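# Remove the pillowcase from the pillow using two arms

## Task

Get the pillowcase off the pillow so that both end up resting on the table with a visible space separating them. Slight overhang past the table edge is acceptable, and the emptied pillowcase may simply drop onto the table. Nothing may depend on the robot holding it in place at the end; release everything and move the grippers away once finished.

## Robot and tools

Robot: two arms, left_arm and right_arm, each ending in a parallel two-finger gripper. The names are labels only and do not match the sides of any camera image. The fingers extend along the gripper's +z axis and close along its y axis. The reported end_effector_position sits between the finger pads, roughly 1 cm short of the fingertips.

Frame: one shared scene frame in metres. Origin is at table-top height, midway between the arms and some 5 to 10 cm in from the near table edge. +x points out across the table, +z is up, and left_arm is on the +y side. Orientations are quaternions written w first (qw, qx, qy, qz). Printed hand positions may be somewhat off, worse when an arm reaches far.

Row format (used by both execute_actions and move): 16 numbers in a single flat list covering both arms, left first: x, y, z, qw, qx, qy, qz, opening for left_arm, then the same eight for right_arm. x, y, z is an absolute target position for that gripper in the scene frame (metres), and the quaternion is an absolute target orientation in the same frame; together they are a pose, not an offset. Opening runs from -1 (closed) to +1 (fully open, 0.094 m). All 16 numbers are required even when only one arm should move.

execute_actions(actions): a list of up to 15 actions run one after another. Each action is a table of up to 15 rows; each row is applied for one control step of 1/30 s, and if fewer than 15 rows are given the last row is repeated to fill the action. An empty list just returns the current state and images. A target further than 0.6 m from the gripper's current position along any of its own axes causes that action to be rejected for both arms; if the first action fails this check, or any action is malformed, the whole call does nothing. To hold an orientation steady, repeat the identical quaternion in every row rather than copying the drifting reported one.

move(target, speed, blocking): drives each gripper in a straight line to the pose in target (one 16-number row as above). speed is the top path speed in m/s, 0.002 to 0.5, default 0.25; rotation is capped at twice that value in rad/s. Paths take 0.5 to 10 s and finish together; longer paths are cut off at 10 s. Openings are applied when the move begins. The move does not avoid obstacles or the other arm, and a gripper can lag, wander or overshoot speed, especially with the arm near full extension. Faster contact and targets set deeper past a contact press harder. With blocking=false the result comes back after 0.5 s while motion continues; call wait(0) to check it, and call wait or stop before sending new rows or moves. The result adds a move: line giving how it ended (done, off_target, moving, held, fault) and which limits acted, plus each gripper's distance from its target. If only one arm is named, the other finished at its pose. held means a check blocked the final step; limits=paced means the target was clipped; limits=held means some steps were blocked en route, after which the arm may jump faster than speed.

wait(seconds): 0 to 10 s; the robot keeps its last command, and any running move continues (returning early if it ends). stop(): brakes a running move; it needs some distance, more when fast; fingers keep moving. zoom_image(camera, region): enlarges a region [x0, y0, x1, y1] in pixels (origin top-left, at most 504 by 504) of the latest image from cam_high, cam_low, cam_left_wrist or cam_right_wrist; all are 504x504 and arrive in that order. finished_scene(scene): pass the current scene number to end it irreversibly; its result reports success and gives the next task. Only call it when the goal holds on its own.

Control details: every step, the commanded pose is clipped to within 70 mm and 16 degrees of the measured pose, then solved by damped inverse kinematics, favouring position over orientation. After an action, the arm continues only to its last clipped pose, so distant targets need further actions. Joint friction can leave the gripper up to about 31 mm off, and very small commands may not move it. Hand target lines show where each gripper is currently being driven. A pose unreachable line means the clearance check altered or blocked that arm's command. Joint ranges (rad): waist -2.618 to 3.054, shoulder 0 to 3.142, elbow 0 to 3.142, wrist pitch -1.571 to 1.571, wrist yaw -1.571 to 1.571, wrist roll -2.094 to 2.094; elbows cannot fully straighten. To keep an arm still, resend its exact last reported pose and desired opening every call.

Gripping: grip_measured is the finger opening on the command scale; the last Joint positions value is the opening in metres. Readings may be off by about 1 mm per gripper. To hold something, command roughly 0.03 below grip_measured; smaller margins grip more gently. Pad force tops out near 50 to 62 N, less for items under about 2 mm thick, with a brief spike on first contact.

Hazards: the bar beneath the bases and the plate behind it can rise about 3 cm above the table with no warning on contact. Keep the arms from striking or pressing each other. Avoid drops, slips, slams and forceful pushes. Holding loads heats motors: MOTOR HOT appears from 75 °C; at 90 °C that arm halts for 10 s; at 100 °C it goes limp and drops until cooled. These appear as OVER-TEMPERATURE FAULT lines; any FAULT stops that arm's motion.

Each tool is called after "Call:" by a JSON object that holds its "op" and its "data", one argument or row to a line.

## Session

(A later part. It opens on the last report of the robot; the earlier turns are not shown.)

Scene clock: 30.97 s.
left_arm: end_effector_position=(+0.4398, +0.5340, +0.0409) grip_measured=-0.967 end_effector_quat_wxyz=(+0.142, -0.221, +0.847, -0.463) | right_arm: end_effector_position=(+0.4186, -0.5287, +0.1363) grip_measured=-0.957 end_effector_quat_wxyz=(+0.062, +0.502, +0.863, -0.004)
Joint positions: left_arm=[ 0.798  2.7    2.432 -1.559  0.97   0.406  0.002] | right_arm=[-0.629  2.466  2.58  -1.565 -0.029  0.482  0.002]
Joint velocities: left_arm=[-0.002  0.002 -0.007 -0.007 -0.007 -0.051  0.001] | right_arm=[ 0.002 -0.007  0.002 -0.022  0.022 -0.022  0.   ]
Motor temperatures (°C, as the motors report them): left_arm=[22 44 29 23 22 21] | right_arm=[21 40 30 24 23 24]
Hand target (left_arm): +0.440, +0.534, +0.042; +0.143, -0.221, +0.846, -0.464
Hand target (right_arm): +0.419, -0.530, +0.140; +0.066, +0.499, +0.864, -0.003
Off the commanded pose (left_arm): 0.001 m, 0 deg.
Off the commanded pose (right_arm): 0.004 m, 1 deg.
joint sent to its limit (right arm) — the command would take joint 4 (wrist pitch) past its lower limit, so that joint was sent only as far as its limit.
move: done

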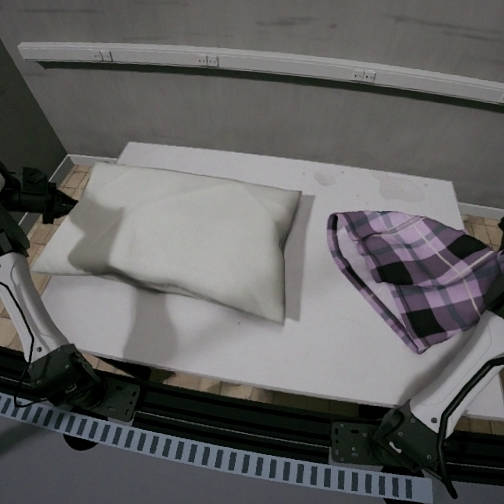

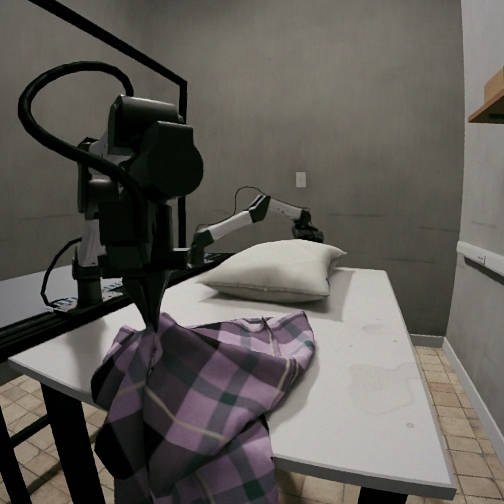

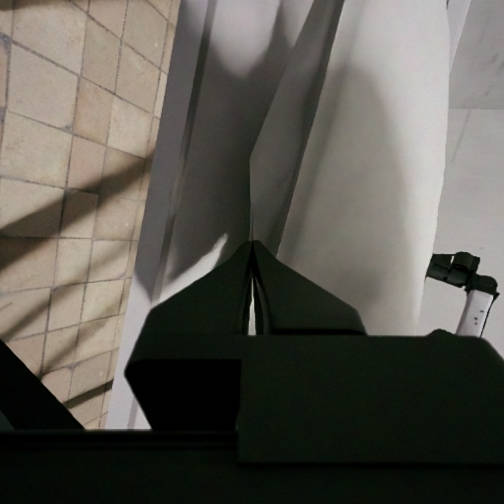

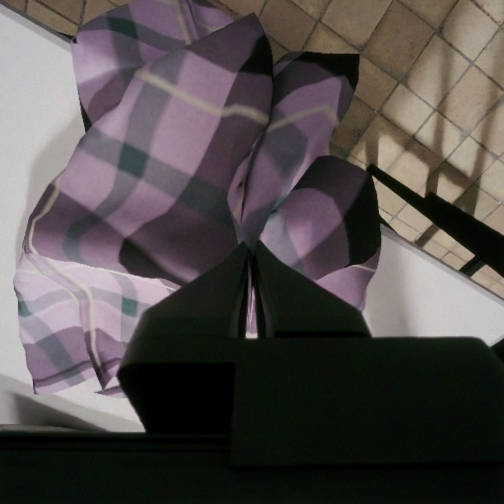

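Call:
{"op": "move", "data": {
  "target": [0.44,0.534,0.042,0.143,-0.221,0.846,-0.464,-1,0.42,-0.45,0.22,0.1,0.5,0.86,0,-1],
  "speed": 0.2
}}

Call:
{"op": "move", "data": {
  "target": [0.44,0.534,0.042,0.143,-0.221,0.846,-0.464,0.2,0.42,-0.35,0.12,0,0.5,0.866,0,-1],
  "speed": 0.2
}}

Scene clock: 32.30 s.
left_arm: end_effector_position=(+0.4397, +0.5340, +0.0408) grip_measured=-0.967 end_effector_quat_wxyz=(+0.141, -0.221, +0.847, -0.463) | right_arm: end_effector_position=(+0.4232, -0.4496, +0.2174) grip_measured=-0.957 end_effector_quat_wxyz=(+0.122, +0.494, +0.861, +0.006)
Joint positions: left_arm=[ 0.798  2.7    2.432 -1.559  0.969  0.406  0.002] | right_arm=[-0.479  2.203  2.448 -1.571 -0.018  0.62   0.002]
Joint velocities: left_arm=[ 0.007 -0.012 -0.007 -0.066 -0.007  0.022 -0.001] | right_arm=[ 0.002 -0.012  0.007  0.007 -0.051 -0.007 -0.001]
Motor temperatures (°C, as the motors report them): left_arm=[22 45 29 23 22 21] | right_arm=[21 40 30 24 23 24]
Hand target (left_arm): +0.440, +0.534, +0.042; +0.143, -0.221, +0.846, -0.464
Hand target (right_arm): +0.419, -0.450, +0.219; +0.119, +0.499, +0.859, +0.002
Off the commanded pose (left_arm): 0.001 m, 0 deg.
Off the commanded pose (right_arm): 0.004 m, 3 deg.
joint sent to its limit (right arm) — the command would take joint 4 (wrist pitch) past its lower limit, so that joint was sent only as far as its limit.
move: off_target (right_arm)

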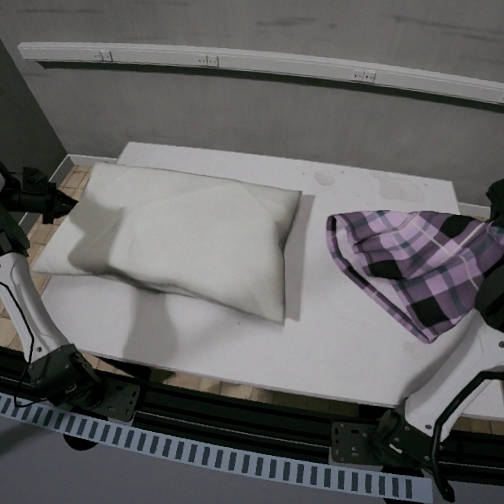

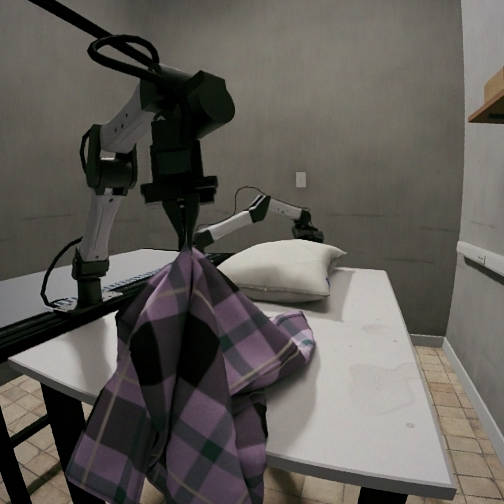

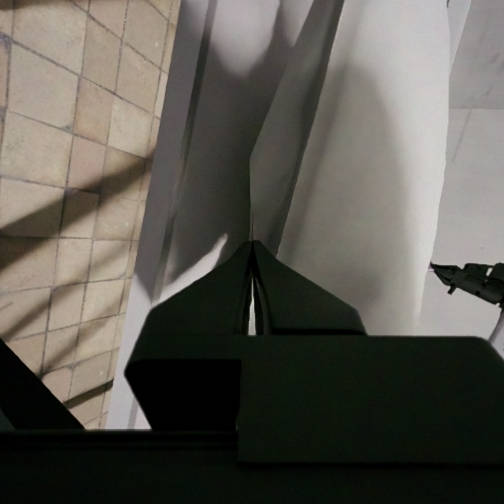

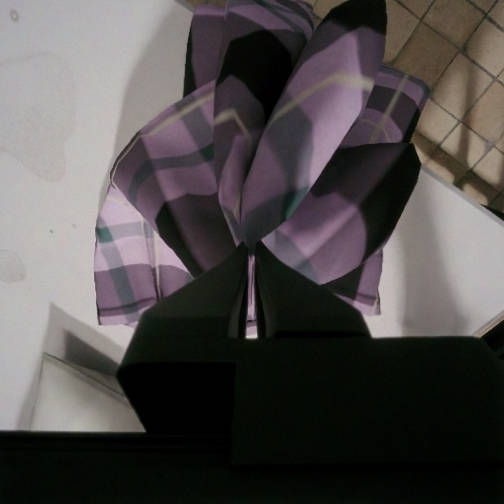

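Scene clock: 33.50 s.
left_arm: end_effector_position=(+0.4398, +0.5341, +0.0408) grip_measured=+0.197 end_effector_quat_wxyz=(+0.142, -0.221, +0.847, -0.463) | right_arm: end_effector_position=(+0.4211, -0.3532, +0.1230) grip_measured=-0.957 end_effector_quat_wxyz=(+0.003, +0.496, +0.868, -0.005)
Joint positions: left_arm=[ 0.798  2.7    2.432 -1.559  0.969  0.406  0.056] | right_arm=[-0.267  2.197  2.085 -1.45  -0.018  0.824  0.002]
Joint velocities: left_arm=[ 0.007 -0.017 -0.002 -0.022  0.007  0.037 -0.   ] | right_arm=[-0.017 -0.002  0.017 -0.007 -0.022  0.007  0.001]
Motor temperatures (°C, as the motors report them): left_arm=[22 45 29 23 22 21] | right_arm=[21 41 30 24 23 24]
Hand target (left_arm): +0.440, +0.534, +0.042; +0.143, -0.221, +0.846, -0.464
Hand target (right_arm): +0.421, -0.350, +0.120; -0.001, +0.500, +0.866, +0.002
Off the commanded pose (left_arm): 0.001 m, 0 deg.
Off the commanded pose (right_arm): 0.004 m, 1 deg.
move: done

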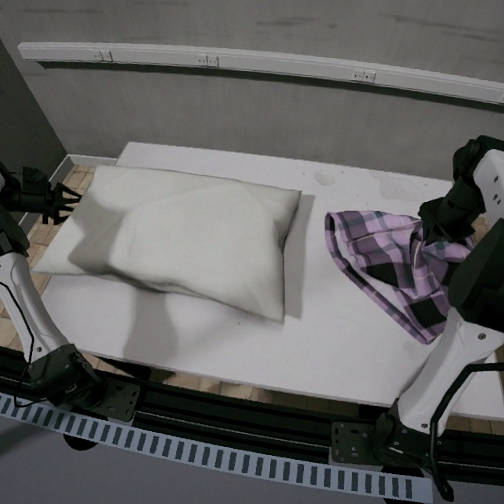

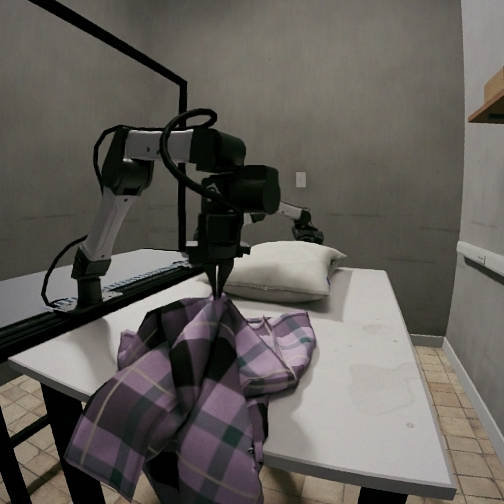

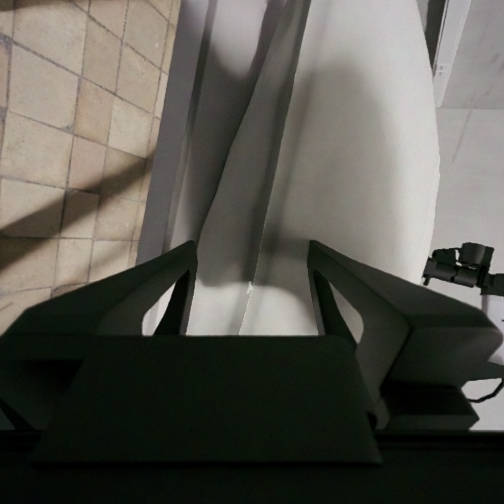

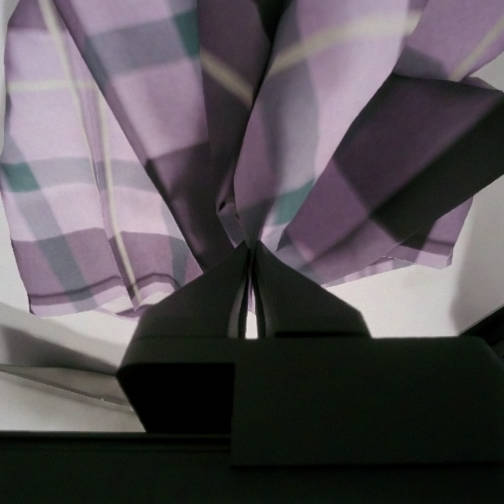

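Call:
{"op": "execute_actions", "data": {
  "actions": [
    [[0.425,0.57,0.06,0.143,-0.221,0.846,-0.464,0.4,0.42,-0.31,0.12,0,0.5,0.866,0,-1]],
    [[0.41,0.595,0.09,0.143,-0.221,0.846,-0.464,0.4,0.42,-0.275,0.10,0,0.5,0.866,0,-1]],
    [[0.40,0.60,0.14,0.143,-0.221,0.846,-0.464,0.4,0.42,-0.27,0.065,0,0.5,0.866,0,-1]],
    [[0.38,0.59,0.2,0.143,-0.221,0.846,-0.464,0.4,0.42,-0.27,0.06,0,0.5,0.866,0,0.3]],
    [[0.36,0.56,0.24,0.143,-0.221,0.846,-0.464,0.4,0.41,-0.29,0.13,0,0.5,0.866,0,0.3]],
    [[0.36,0.56,0.24,0.27,-0.29,0.83,-0.39,0.4,0.38,-0.34,0.20,0.1,0.45,0.88,0,0.3]]
  ]
}}

Scene clock: 36.80 s.
left_arm: end_effector_position=(+0.3627, +0.5631, +0.2415) grip_measured=+0.397 end_effector_quat_wxyz=(+0.278, -0.287, +0.831, -0.388) | right_arm: end_effector_position=(+0.3787, -0.3388, +0.2021) grip_measured=+0.298 end_effector_quat_wxyz=(+0.104, +0.460, +0.882, +0.002)
Joint positions: left_arm=[ 0.978  2.074  2.137 -1.552  0.995  0.254  0.066] | right_arm=[-0.24   1.829  1.848 -1.381  0.027  0.776  0.061]
Joint velocities: left_arm=[-0.007 -0.002 -0.007 -0.037  0.051  0.051 -0.001] | right_arm=[ 0.007  0.027 -0.012 -0.051 -0.007 -0.125  0.   ]
Motor temperatures (°C, as the motors report them): left_arm=[22 46 29 23 22 21] | right_arm=[21 42 30 24 23 24]
Hand target (left_arm): +0.360, +0.560, +0.240; +0.271, -0.291, +0.831, -0.390
Hand target (right_arm): +0.379, -0.340, +0.200; +0.101, +0.452, +0.886, -0.001
Off the commanded pose (left_arm): 0.004 m, 1 deg.
Off the commanded pose (right_arm): 0.003 m, 1 deg.
joint sent to its limit (left arm) — the command would take joint 4 (wrist pitch) past its lower limit, so that joint was sent only as far as its limit.

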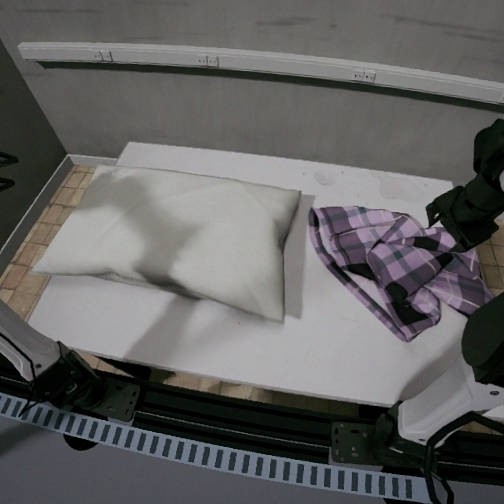

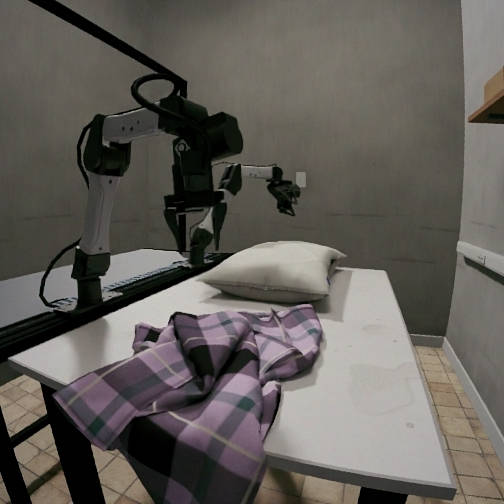

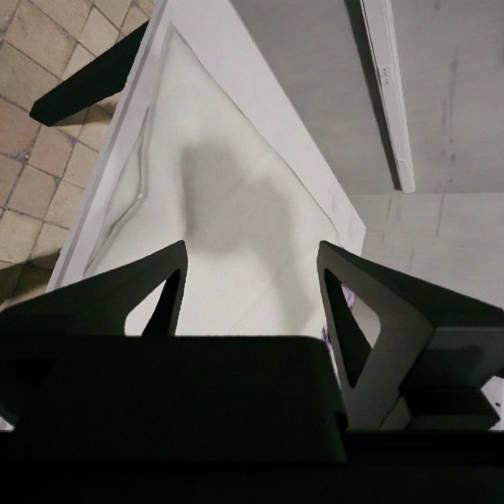

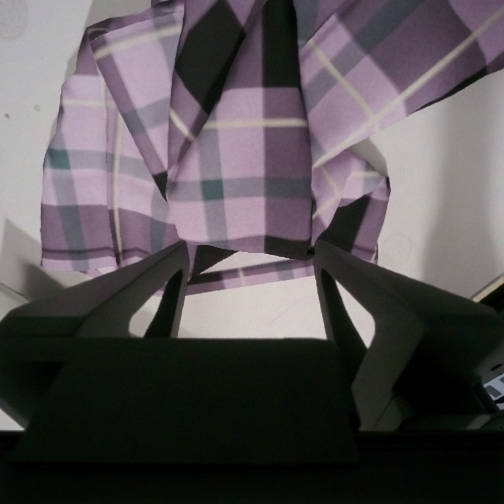

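Call:
{"op": "move", "data": {
  "target": [0.36,0.56,0.24,0.278,-0.287,0.831,-0.388,0.4,0.48,-0.14,0.11,0,0.707,0.707,0,0.5],
  "speed": 0.25
}}

Scene clock: 39.23 s.
left_arm: end_effector_position=(+0.3624, +0.5627, +0.2363) grip_measured=+0.397 end_effector_quat_wxyz=(+0.274, -0.289, +0.830, -0.390) | right_arm: end_effector_position=(+0.4795, -0.1406, +0.1052) grip_measured=+0.498 end_effector_quat_wxyz=(+0.018, +0.702, +0.711, +0.026)
Joint positions: left_arm=[ 0.978  2.074  2.116 -1.542  0.995  0.254  0.066] | right_arm=[ 0.197  2.508  2.583 -1.563 -0.019  1.81   0.07 ]
Joint velocities: left_arm=[-0.022 -0.007 -0.007 -0.022  0.051  0.007 -0.   ] | right_arm=[-0.002  0.007  0.007  0.022 -0.022  0.022 -0.001]
Motor temperatures (°C, as the motors report them): left_arm=[22 47 29 23 22 21] | right_arm=[21 42 31 24 23 24]
Hand target (left_arm): +0.360, +0.560, +0.240; +0.278, -0.287, +0.831, -0.388
Hand target (right_arm): +0.480, -0.141, +0.111; +0.016, +0.707, +0.707, +0.031
Off the commanded pose (left_arm): 0.005 m, 1 deg.
Off the commanded pose (right_arm): 0.005 m, 4 deg.
joint sent to its limit (right arm) — the command would take joint 4 (wrist pitch) past its lower limit, so that joint was sent only as far as its limit.
move: off_target (right_arm)

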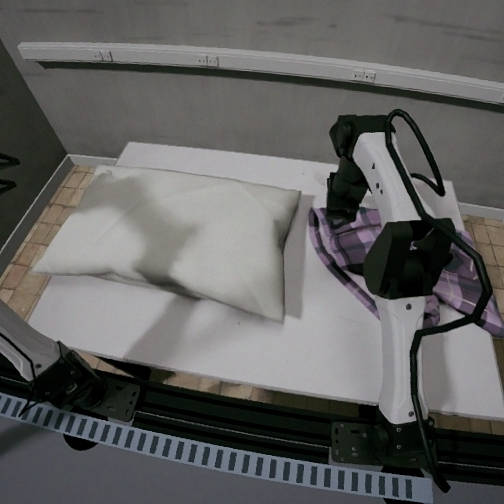

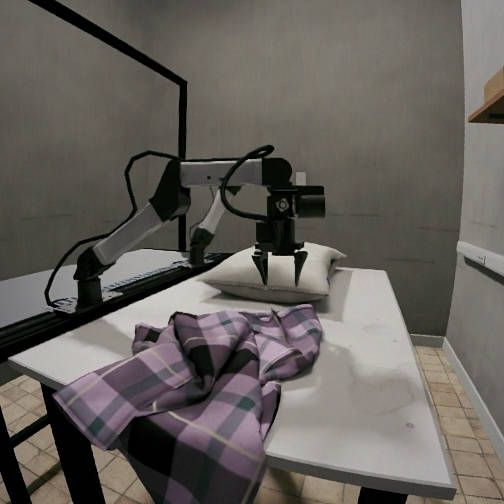

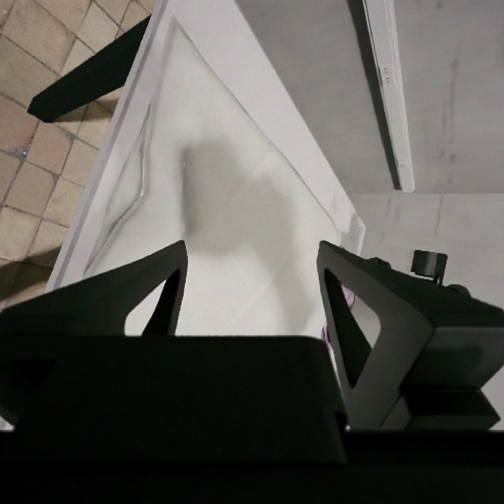

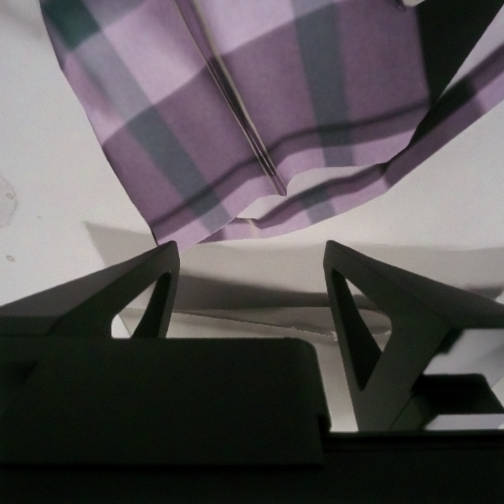

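Call:
{"op": "execute_actions", "data": {
  "actions": [
    [[0.48,-0.0,0,1,0,0,0,0,0,0,0,0,0,0,0,0]]
  ]
}}

action 0: row 1 of 1 gives right_arm/qw, right_arm/qx, right_arm/qy, right_arm/qz that name no orientation (all zero or nearly, or too large to normalise), so nothing of the call was run and nothing moved. Give a quaternion of ordinary size, such as one of length 1.

Call:
{"op": "execute_actions", "data": {
  "actions": [
    [[0.36,0.56,0.24,0.278,-0.287,0.831,-0.388,0.4,0.48,-0.175,0.09,0,0.707,0.707,0,0.5]],
    [[0.36,0.56,0.24,0.278,-0.287,0.831,-0.388,0.4,0.48,-0.18,0.05,0,0.707,0.707,0,0.5]]
  ]
}}

Scene clock: 40.60 s.
left_arm: end_effector_position=(+0.3624, +0.5627, +0.2363) grip_measured=+0.397 end_effector_quat_wxyz=(+0.274, -0.289, +0.830, -0.390) | right_arm: end_effector_position=(+0.4758, -0.1776, +0.0425) grip_measured=+0.498 end_effector_quat_wxyz=(-0.009, +0.708, +0.706, -0.014)
Joint positions: left_arm=[ 0.978  2.074  2.116 -1.542  0.995  0.254  0.066] | right_arm=[ 0.126  2.517  2.343 -1.412 -0.024  1.751  0.07 ]
Joint velocities: left_arm=[-0.002 -0.017 -0.002 -0.007  0.022  0.037 -0.   ] | right_arm=[-0.002 -0.002 -0.007  0.066 -0.037 -0.022  0.001]
Motor temperatures (°C, as the motors report them): left_arm=[22 47 29 23 22 21] | right_arm=[21 42 31 24 23 24]
Hand target (left_arm): +0.360, +0.560, +0.240; +0.278, -0.287, +0.831, -0.388
Hand target (right_arm): +0.481, -0.180, +0.050; -0.000, +0.707, +0.707, -0.000
Off the commanded pose (left_arm): 0.005 m, 1 deg.
Off the commanded pose (right_arm): 0.009 m, 2 deg.

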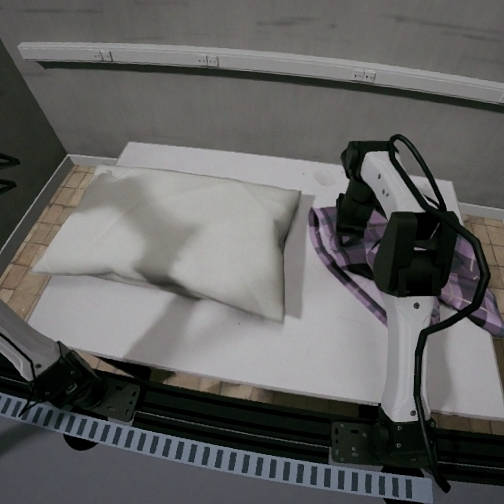

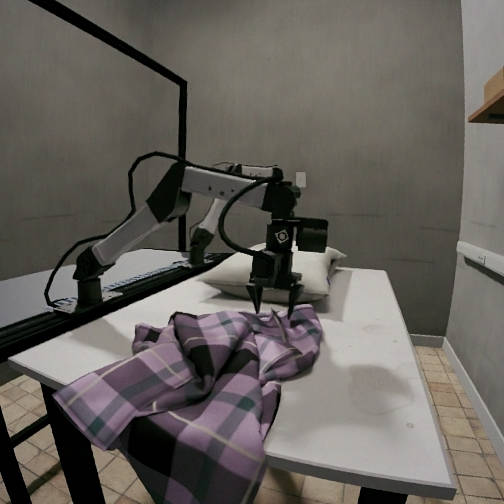

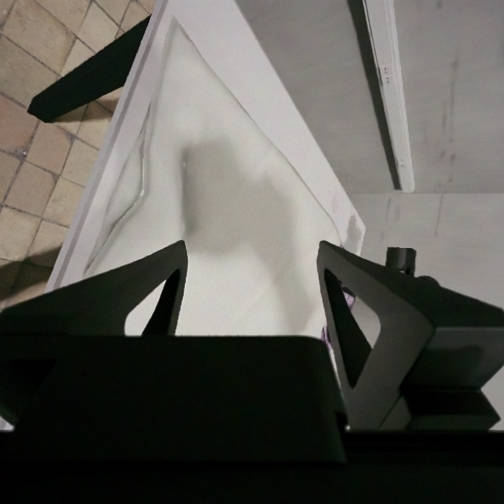

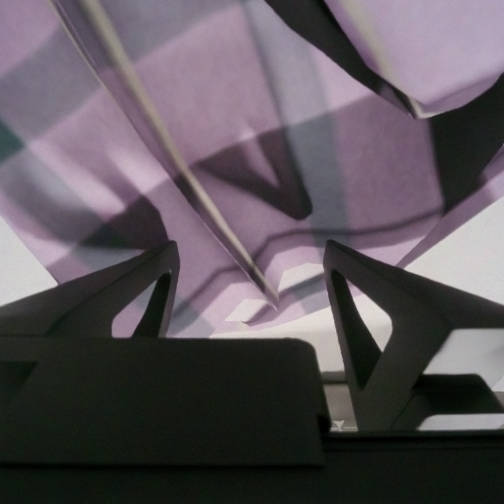

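Call:
{"op": "execute_actions", "data": {
  "actions": [
    [[0.36,0.56,0.24,0.278,-0.287,0.831,-0.388,0.4,0.482,-0.192,0.03,0,0.707,0.707,0,0.5]],
    [[0.36,0.56,0.24,0.278,-0.287,0.831,-0.388,0.4,0.482,-0.192,0.008,0,0.707,0.707,0,0.3]],
    [[0.36,0.56,0.24,0.278,-0.287,0.831,-0.388,0.4,0.482,-0.192,0.008,0,0.707,0.707,0,-0.4]],
    [[0.36,0.56,0.24,0.278,-0.287,0.831,-0.388,0.4,0.482,-0.192,0.008,0,0.707,0.707,0,-1]],
    [[0.36,0.56,0.24,0.278,-0.287,0.831,-0.388,0.4,0.475,-0.21,0.06,0,0.707,0.707,0,-1]],
    [[0.36,0.56,0.24,0.278,-0.287,0.831,-0.388,0.4,0.46,-0.26,0.10,0,0.707,0.707,0,-1]]
  ]
}}

Scene clock: 43.93 s.
left_arm: end_effector_position=(+0.3624, +0.5627, +0.2363) grip_measured=+0.397 end_effector_quat_wxyz=(+0.274, -0.289, +0.830, -0.390) | right_arm: end_effector_position=(+0.4610, -0.2619, +0.0963) grip_measured=-0.973 end_effector_quat_wxyz=(+0.002, +0.713, +0.701, +0.002)
Joint positions: left_arm=[ 0.978  2.074  2.116 -1.542  0.995  0.254  0.066] | right_arm=[-0.054  2.339  2.229 -1.441 -0.027  1.586  0.001]
Joint velocities: left_arm=[ 0.007  0.007 -0.022  0.037  0.051 -0.007 -0.001] | right_arm=[ 0.012  0.012 -0.002 -0.022  0.022  0.007 -0.001]
Motor temperatures (°C, as the motors report them): left_arm=[22 47 29 23 22 21] | right_arm=[21 44 31 24 23 24]
Hand target (left_arm): +0.360, +0.560, +0.240; +0.278, -0.287, +0.831, -0.388
Hand target (right_arm): +0.460, -0.260, +0.100; +0.001, +0.707, +0.707, +0.000
Off the commanded pose (left_arm): 0.005 m, 1 deg.
Off the commanded pose (right_arm): 0.004 m, 1 deg.

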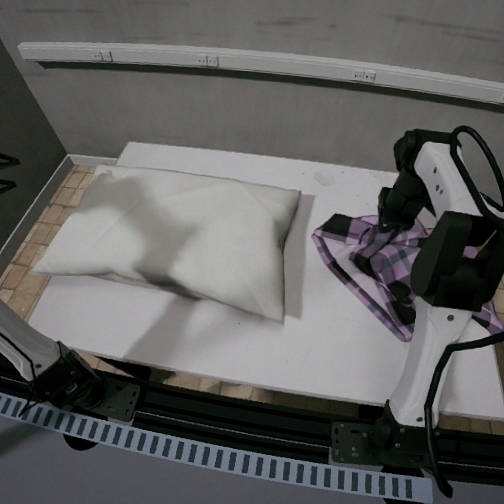

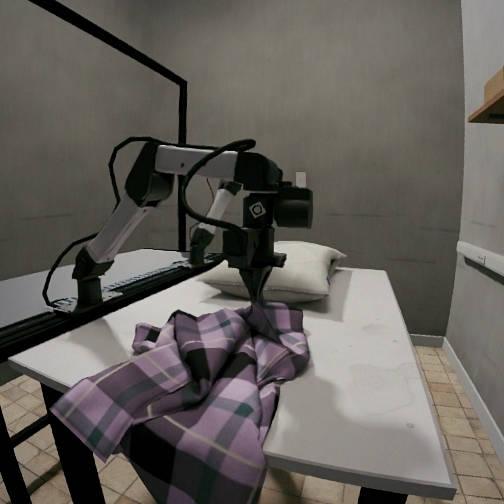

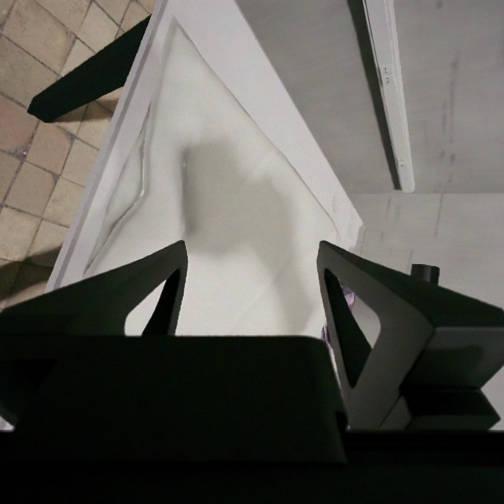

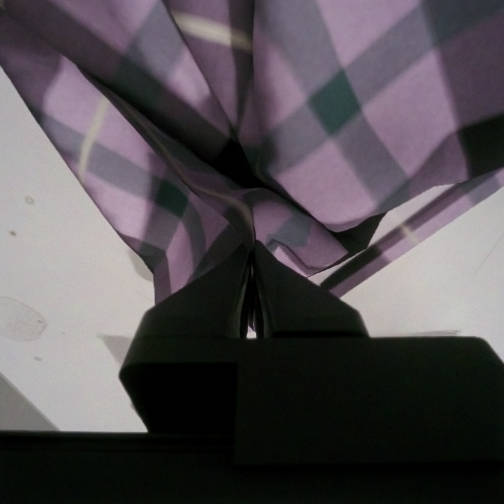

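Call:
{"op": "move", "data": {
  "target": [0.36,0.56,0.24,0.278,-0.287,0.831,-0.388,0.4,0.44,-0.40,0.16,0,0.6,0.8,0,-1],
  "speed": 0.18
}}

Scene clock: 45.60 s.
left_arm: end_effector_position=(+0.3624, +0.5627, +0.2363) grip_measured=+0.397 end_effector_quat_wxyz=(+0.274, -0.289, +0.830, -0.390) | right_arm: end_effector_position=(+0.4394, -0.3996, +0.1465) grip_measured=-0.973 end_effector_quat_wxyz=(+0.029, +0.603, +0.797, +0.008)
Joint positions: left_arm=[ 0.978  2.074  2.116 -1.542  0.995  0.254  0.066] | right_arm=[-0.363  2.317  2.376 -1.564 -0.027  0.987  0.001]
Joint velocities: left_arm=[-0.007 -0.007  0.007 -0.037 -0.037 -0.066  0.   ] | right_arm=[-0.007  0.007 -0.002 -0.051  0.007 -0.037  0.001]
Motor temperatures (°C, as the motors report them): left_arm=[22 47 29 23 22 21] | right_arm=[21 45 31 24 23 24]
Hand target (left_arm): +0.360, +0.560, +0.240; +0.278, -0.287, +0.831, -0.388
Hand target (right_arm): +0.439, -0.400, +0.159; +0.041, +0.599, +0.799, +0.013
Off the commanded pose (left_arm): 0.005 m, 1 deg.
Off the commanded pose (right_arm): 0.014 m, 4 deg.
joint sent to its limit (right arm) — the command would take joint 4 (wrist pitch) past its lower limit, so that joint was sent only as far as its limit.
move: off_target (right_arm)

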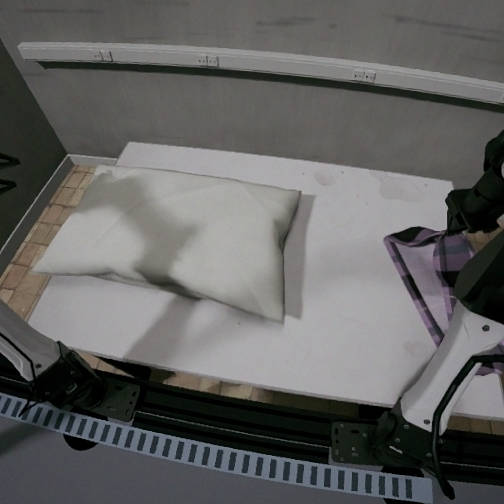

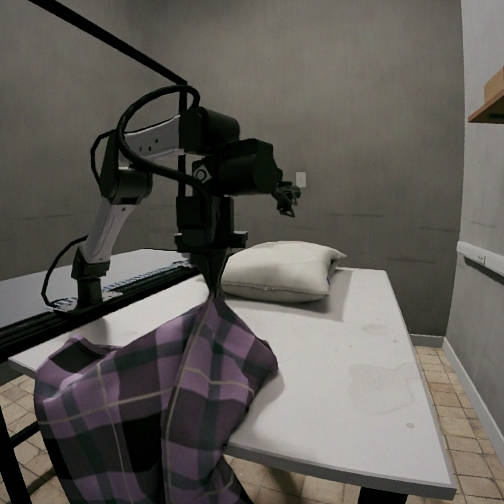

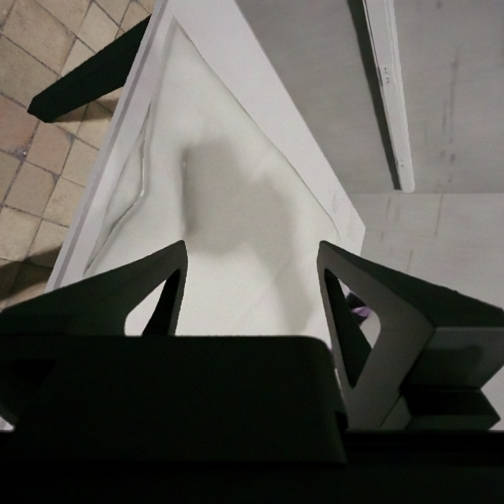

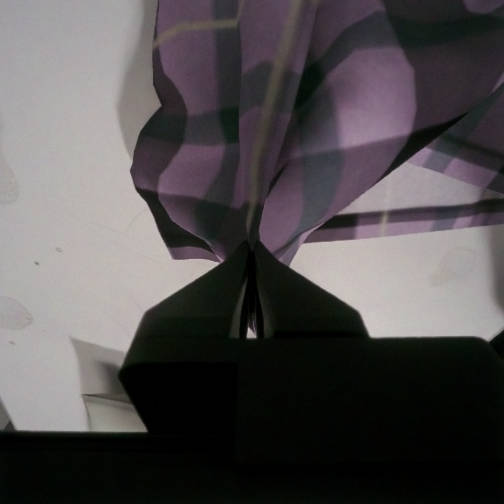

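Call:
{"op": "move", "data": {
  "target": [0.36,0.56,0.24,0.274,-0.289,0.830,-0.390,0.4,0.42,-0.20,0.20,0.1,0.7,0.7,0.1,-1],
  "speed": 0.1
}}

Scene clock: 49.03 s.
left_arm: end_effector_position=(+0.3624, +0.5627, +0.2363) grip_measured=+0.397 end_effector_quat_wxyz=(+0.274, -0.289, +0.830, -0.390) | right_arm: end_effector_position=(+0.4194, -0.2046, +0.1935) grip_measured=-0.973 end_effector_quat_wxyz=(+0.093, +0.701, +0.702, +0.085)
Joint positions: left_arm=[ 0.978  2.074  2.116 -1.542  0.995  0.254  0.066] | right_arm=[ 0.097  1.923  1.941 -1.323  0.023  1.719  0.001]
Joint velocities: left_arm=[ 0.002 -0.012 -0.012 -0.022 -0.022 -0.007  0.   ] | right_arm=[-0.007 -0.002 -0.017 -0.066 -0.022 -0.022 -0.   ]
Motor temperatures (°C, as the motors report them): left_arm=[22 47 29 23 22 21] | right_arm=[21 46 31 24 23 24]
Hand target (left_arm): +0.360, +0.560, +0.240; +0.274, -0.289, +0.830, -0.390
Hand target (right_arm): +0.419, -0.200, +0.200; +0.098, +0.700, +0.701, +0.099
Off the commanded pose (left_arm): 0.005 m, 0 deg.
Off the commanded pose (right_arm): 0.008 m, 2 deg.
move: done

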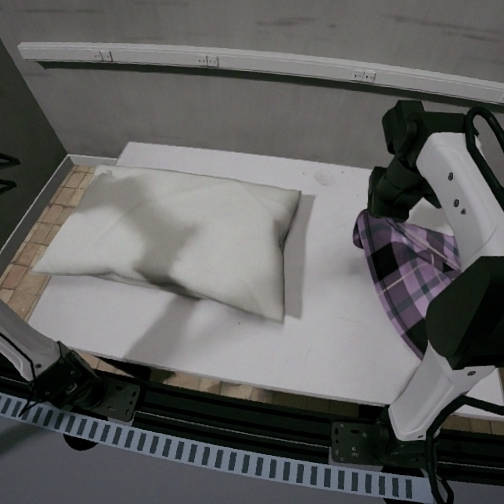

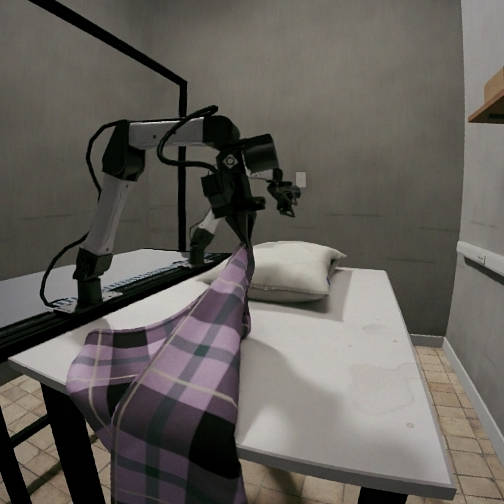

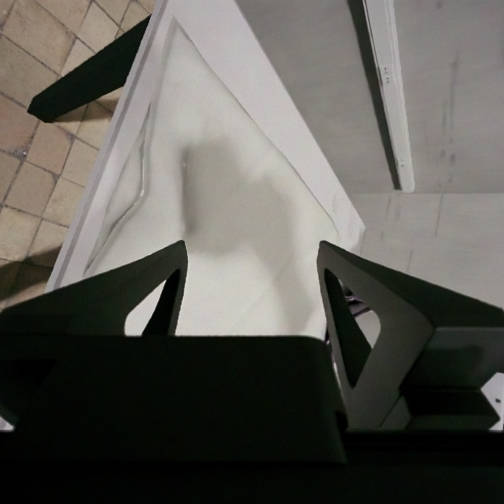

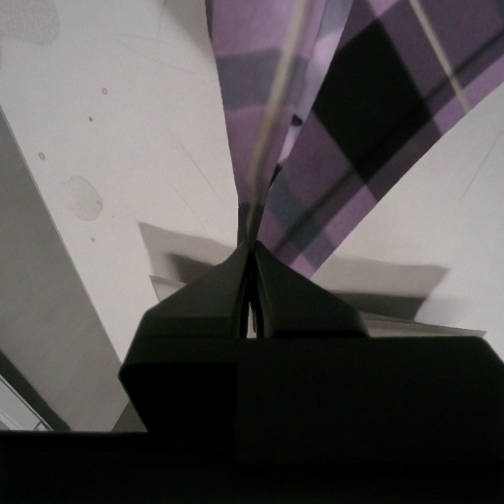

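Call:
{"op": "move", "data": {
  "target": [0.36,0.56,0.24,0.274,-0.289,0.830,-0.390,0.4,0.44,-0.12,0.07,0.0,0.707,0.707,0.0,-1],
  "speed": 0.1
}}

Call:
{"op": "move", "data": {
  "target": [0.36,0.56,0.24,0.274,-0.289,0.830,-0.390,0.4,0.44,-0.16,0.03,0.0,0.707,0.707,0.0,-1],
  "speed": 0.08
}}

Scene clock: 51.20 s.
left_arm: end_effector_position=(+0.3624, +0.5627, +0.2363) grip_measured=+0.397 end_effector_quat_wxyz=(+0.274, -0.289, +0.830, -0.390) | right_arm: end_effector_position=(+0.4403, -0.1298, +0.0653) grip_measured=-0.973 end_effector_quat_wxyz=(+0.009, +0.707, +0.707, -0.012)
Joint positions: left_arm=[ 0.978  2.074  2.116 -1.542  0.995  0.254  0.066] | right_arm=[ 0.252  2.346  2.131 -1.348  0.004  1.877  0.001]
Joint velocities: left_arm=[ 0.002  0.002  0.002 -0.095  0.007 -0.037  0.   ] | right_arm=[-0.002 -0.007  0.037  0.022  0.022  0.037  0.   ]
Motor temperatures (°C, as the motors report them): left_arm=[22 48 30 23 22 21] | right_arm=[21 46 31 24 23 24]
Hand target (left_arm): +0.360, +0.560, +0.240; +0.274, -0.289, +0.830, -0.390
Hand target (right_arm): +0.441, -0.120, +0.071; -0.001, +0.707, +0.707, +0.001
Off the commanded pose (left_arm): 0.005 m, 0 deg.
Off the commanded pose (right_arm): 0.011 m, 2 deg.
move: off_target (right_arm)

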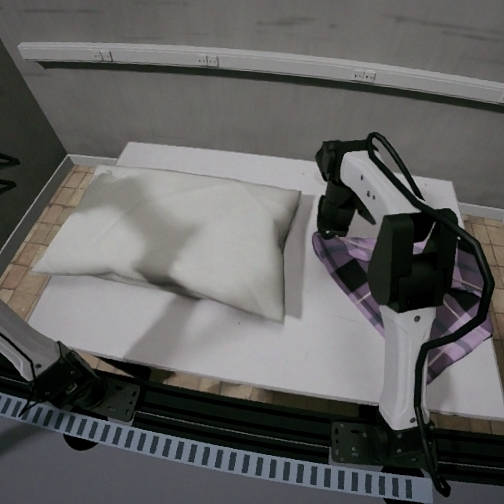

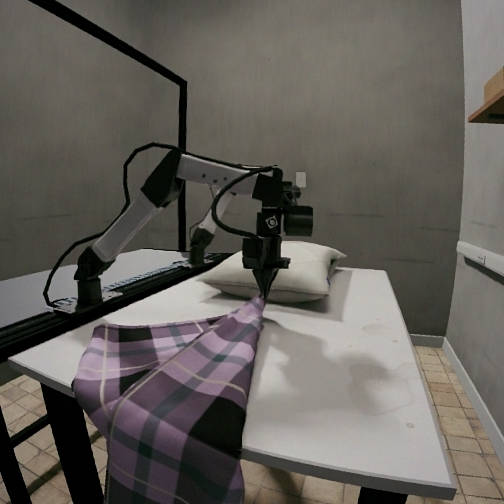

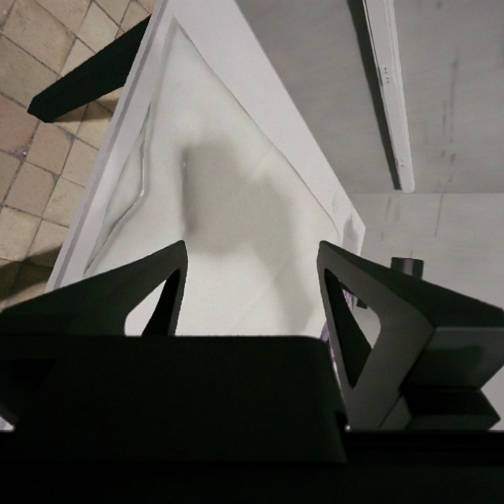

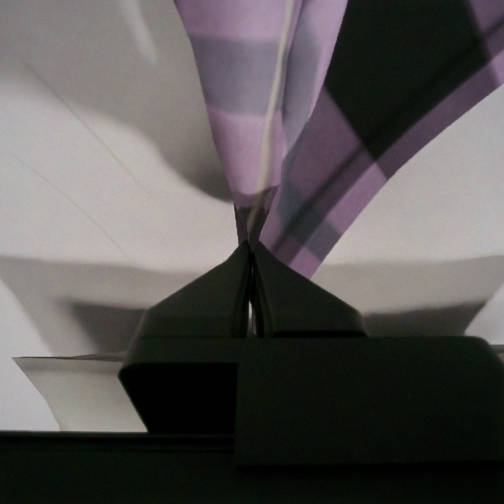

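Scene clock: 52.33 s.
left_arm: end_effector_position=(+0.3624, +0.5627, +0.2363) grip_measured=+0.397 end_effector_quat_wxyz=(+0.274, -0.289, +0.830, -0.390) | right_arm: end_effector_position=(+0.4394, -0.1597, +0.0245) grip_measured=-0.973 end_effector_quat_wxyz=(+0.003, +0.707, +0.707, -0.014)
Joint positions: left_arm=[ 0.978  2.074  2.116 -1.542  0.995  0.254  0.066] | right_arm=[ 0.188  2.33   1.938 -1.18  -0.005  1.811  0.001]
Joint velocities: left_arm=[-0.012  0.007 -0.017  0.022  0.037  0.022 -0.001] | right_arm=[ 0.007  0.007 -0.007  0.037 -0.066  0.022 -0.001]
Motor temperatures (°C, as the motors report them): left_arm=[22 48 30 23 22 21] | right_arm=[21 46 31 24 23 24]
Hand target (left_arm): +0.360, +0.560, +0.240; +0.274, -0.289, +0.830, -0.390
Hand target (right_arm): +0.441, -0.160, +0.030; +0.000, +0.707, +0.707, -0.000
Off the commanded pose (left_arm): 0.005 m, 0 deg.
Off the commanded pose (right_arm): 0.006 m, 2 deg.
move: done

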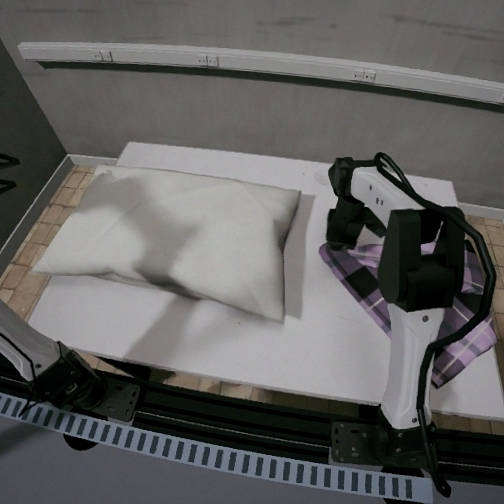

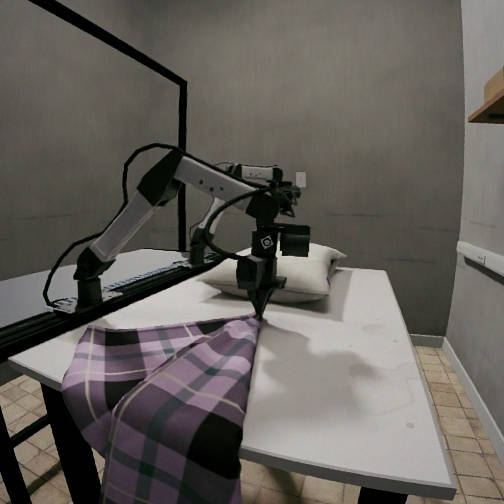

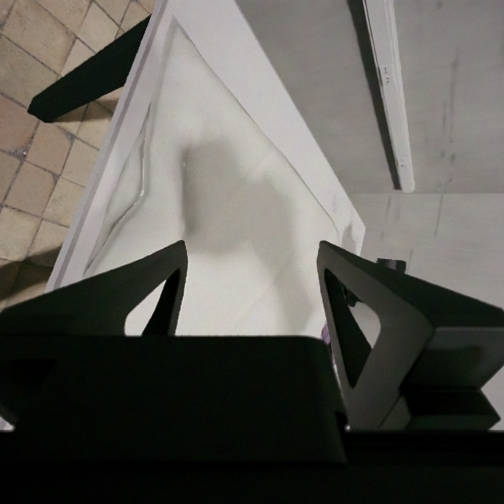

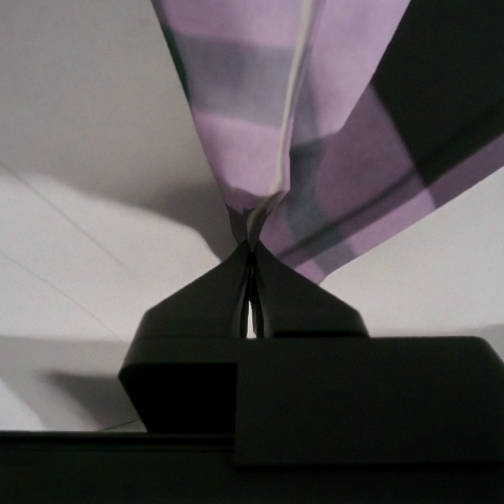

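Call:
{"op": "move", "data": {
  "target": [0.36,0.56,0.24,0.274,-0.289,0.830,-0.390,0.4,0.42,-0.10,0.30,0.054,0.653,0.653,0.379,-1],
  "speed": 0.12
}}

Scene clock: 57.80 s.
left_arm: end_effector_position=(+0.3624, +0.5627, +0.2363) grip_measured=+0.397 end_effector_quat_wxyz=(+0.274, -0.289, +0.830, -0.390) | right_arm: end_effector_position=(+0.4162, -0.1118, +0.2792) grip_measured=-0.973 end_effector_quat_wxyz=(+0.057, +0.669, +0.657, +0.345)
Joint positions: left_arm=[ 0.978  2.074  2.116 -1.542  0.995  0.254  0.066] | right_arm=[ 0.197  1.652  1.749 -0.964 -0.253  1.937  0.001]
Joint velocities: left_arm=[-0.017  0.007  0.012 -0.081  0.007 -0.007  0.001] | right_arm=[-0.007  0.012  0.002  0.037 -0.022 -0.022 -0.001]
Motor temperatures (°C, as the motors report them): left_arm=[22 48 30 23 22 21] | right_arm=[21 47 31 24 23 24]
Hand target (left_arm): +0.360, +0.560, +0.240; +0.274, -0.289, +0.830, -0.390
Hand target (right_arm): +0.416, -0.101, +0.300; +0.057, +0.652, +0.655, +0.378
Off the commanded pose (left_arm): 0.005 m, 0 deg.
Off the commanded pose (right_arm): 0.024 m, 4 deg.
move: off_target (right_arm)

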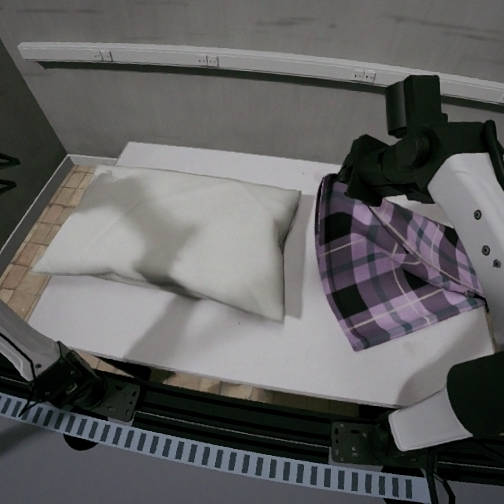

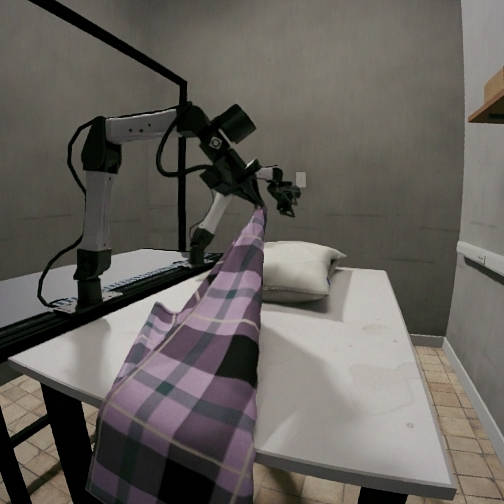

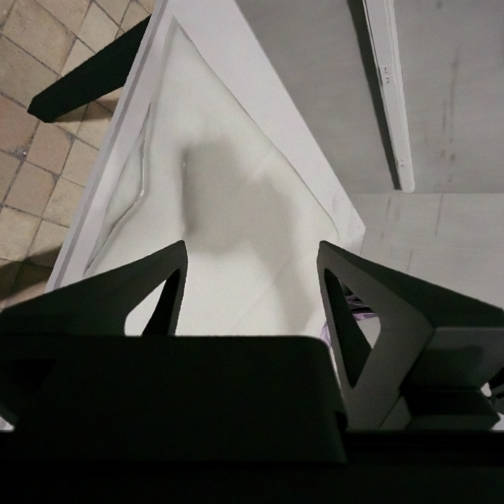

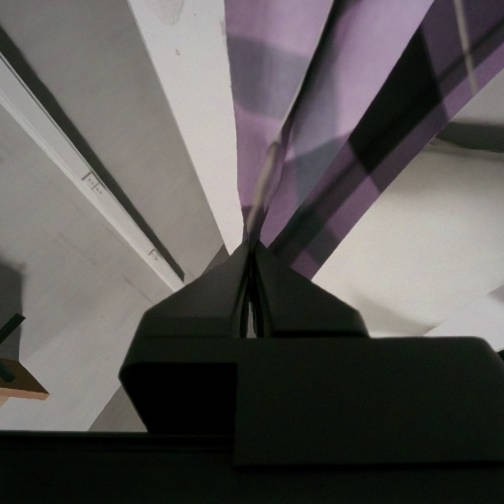

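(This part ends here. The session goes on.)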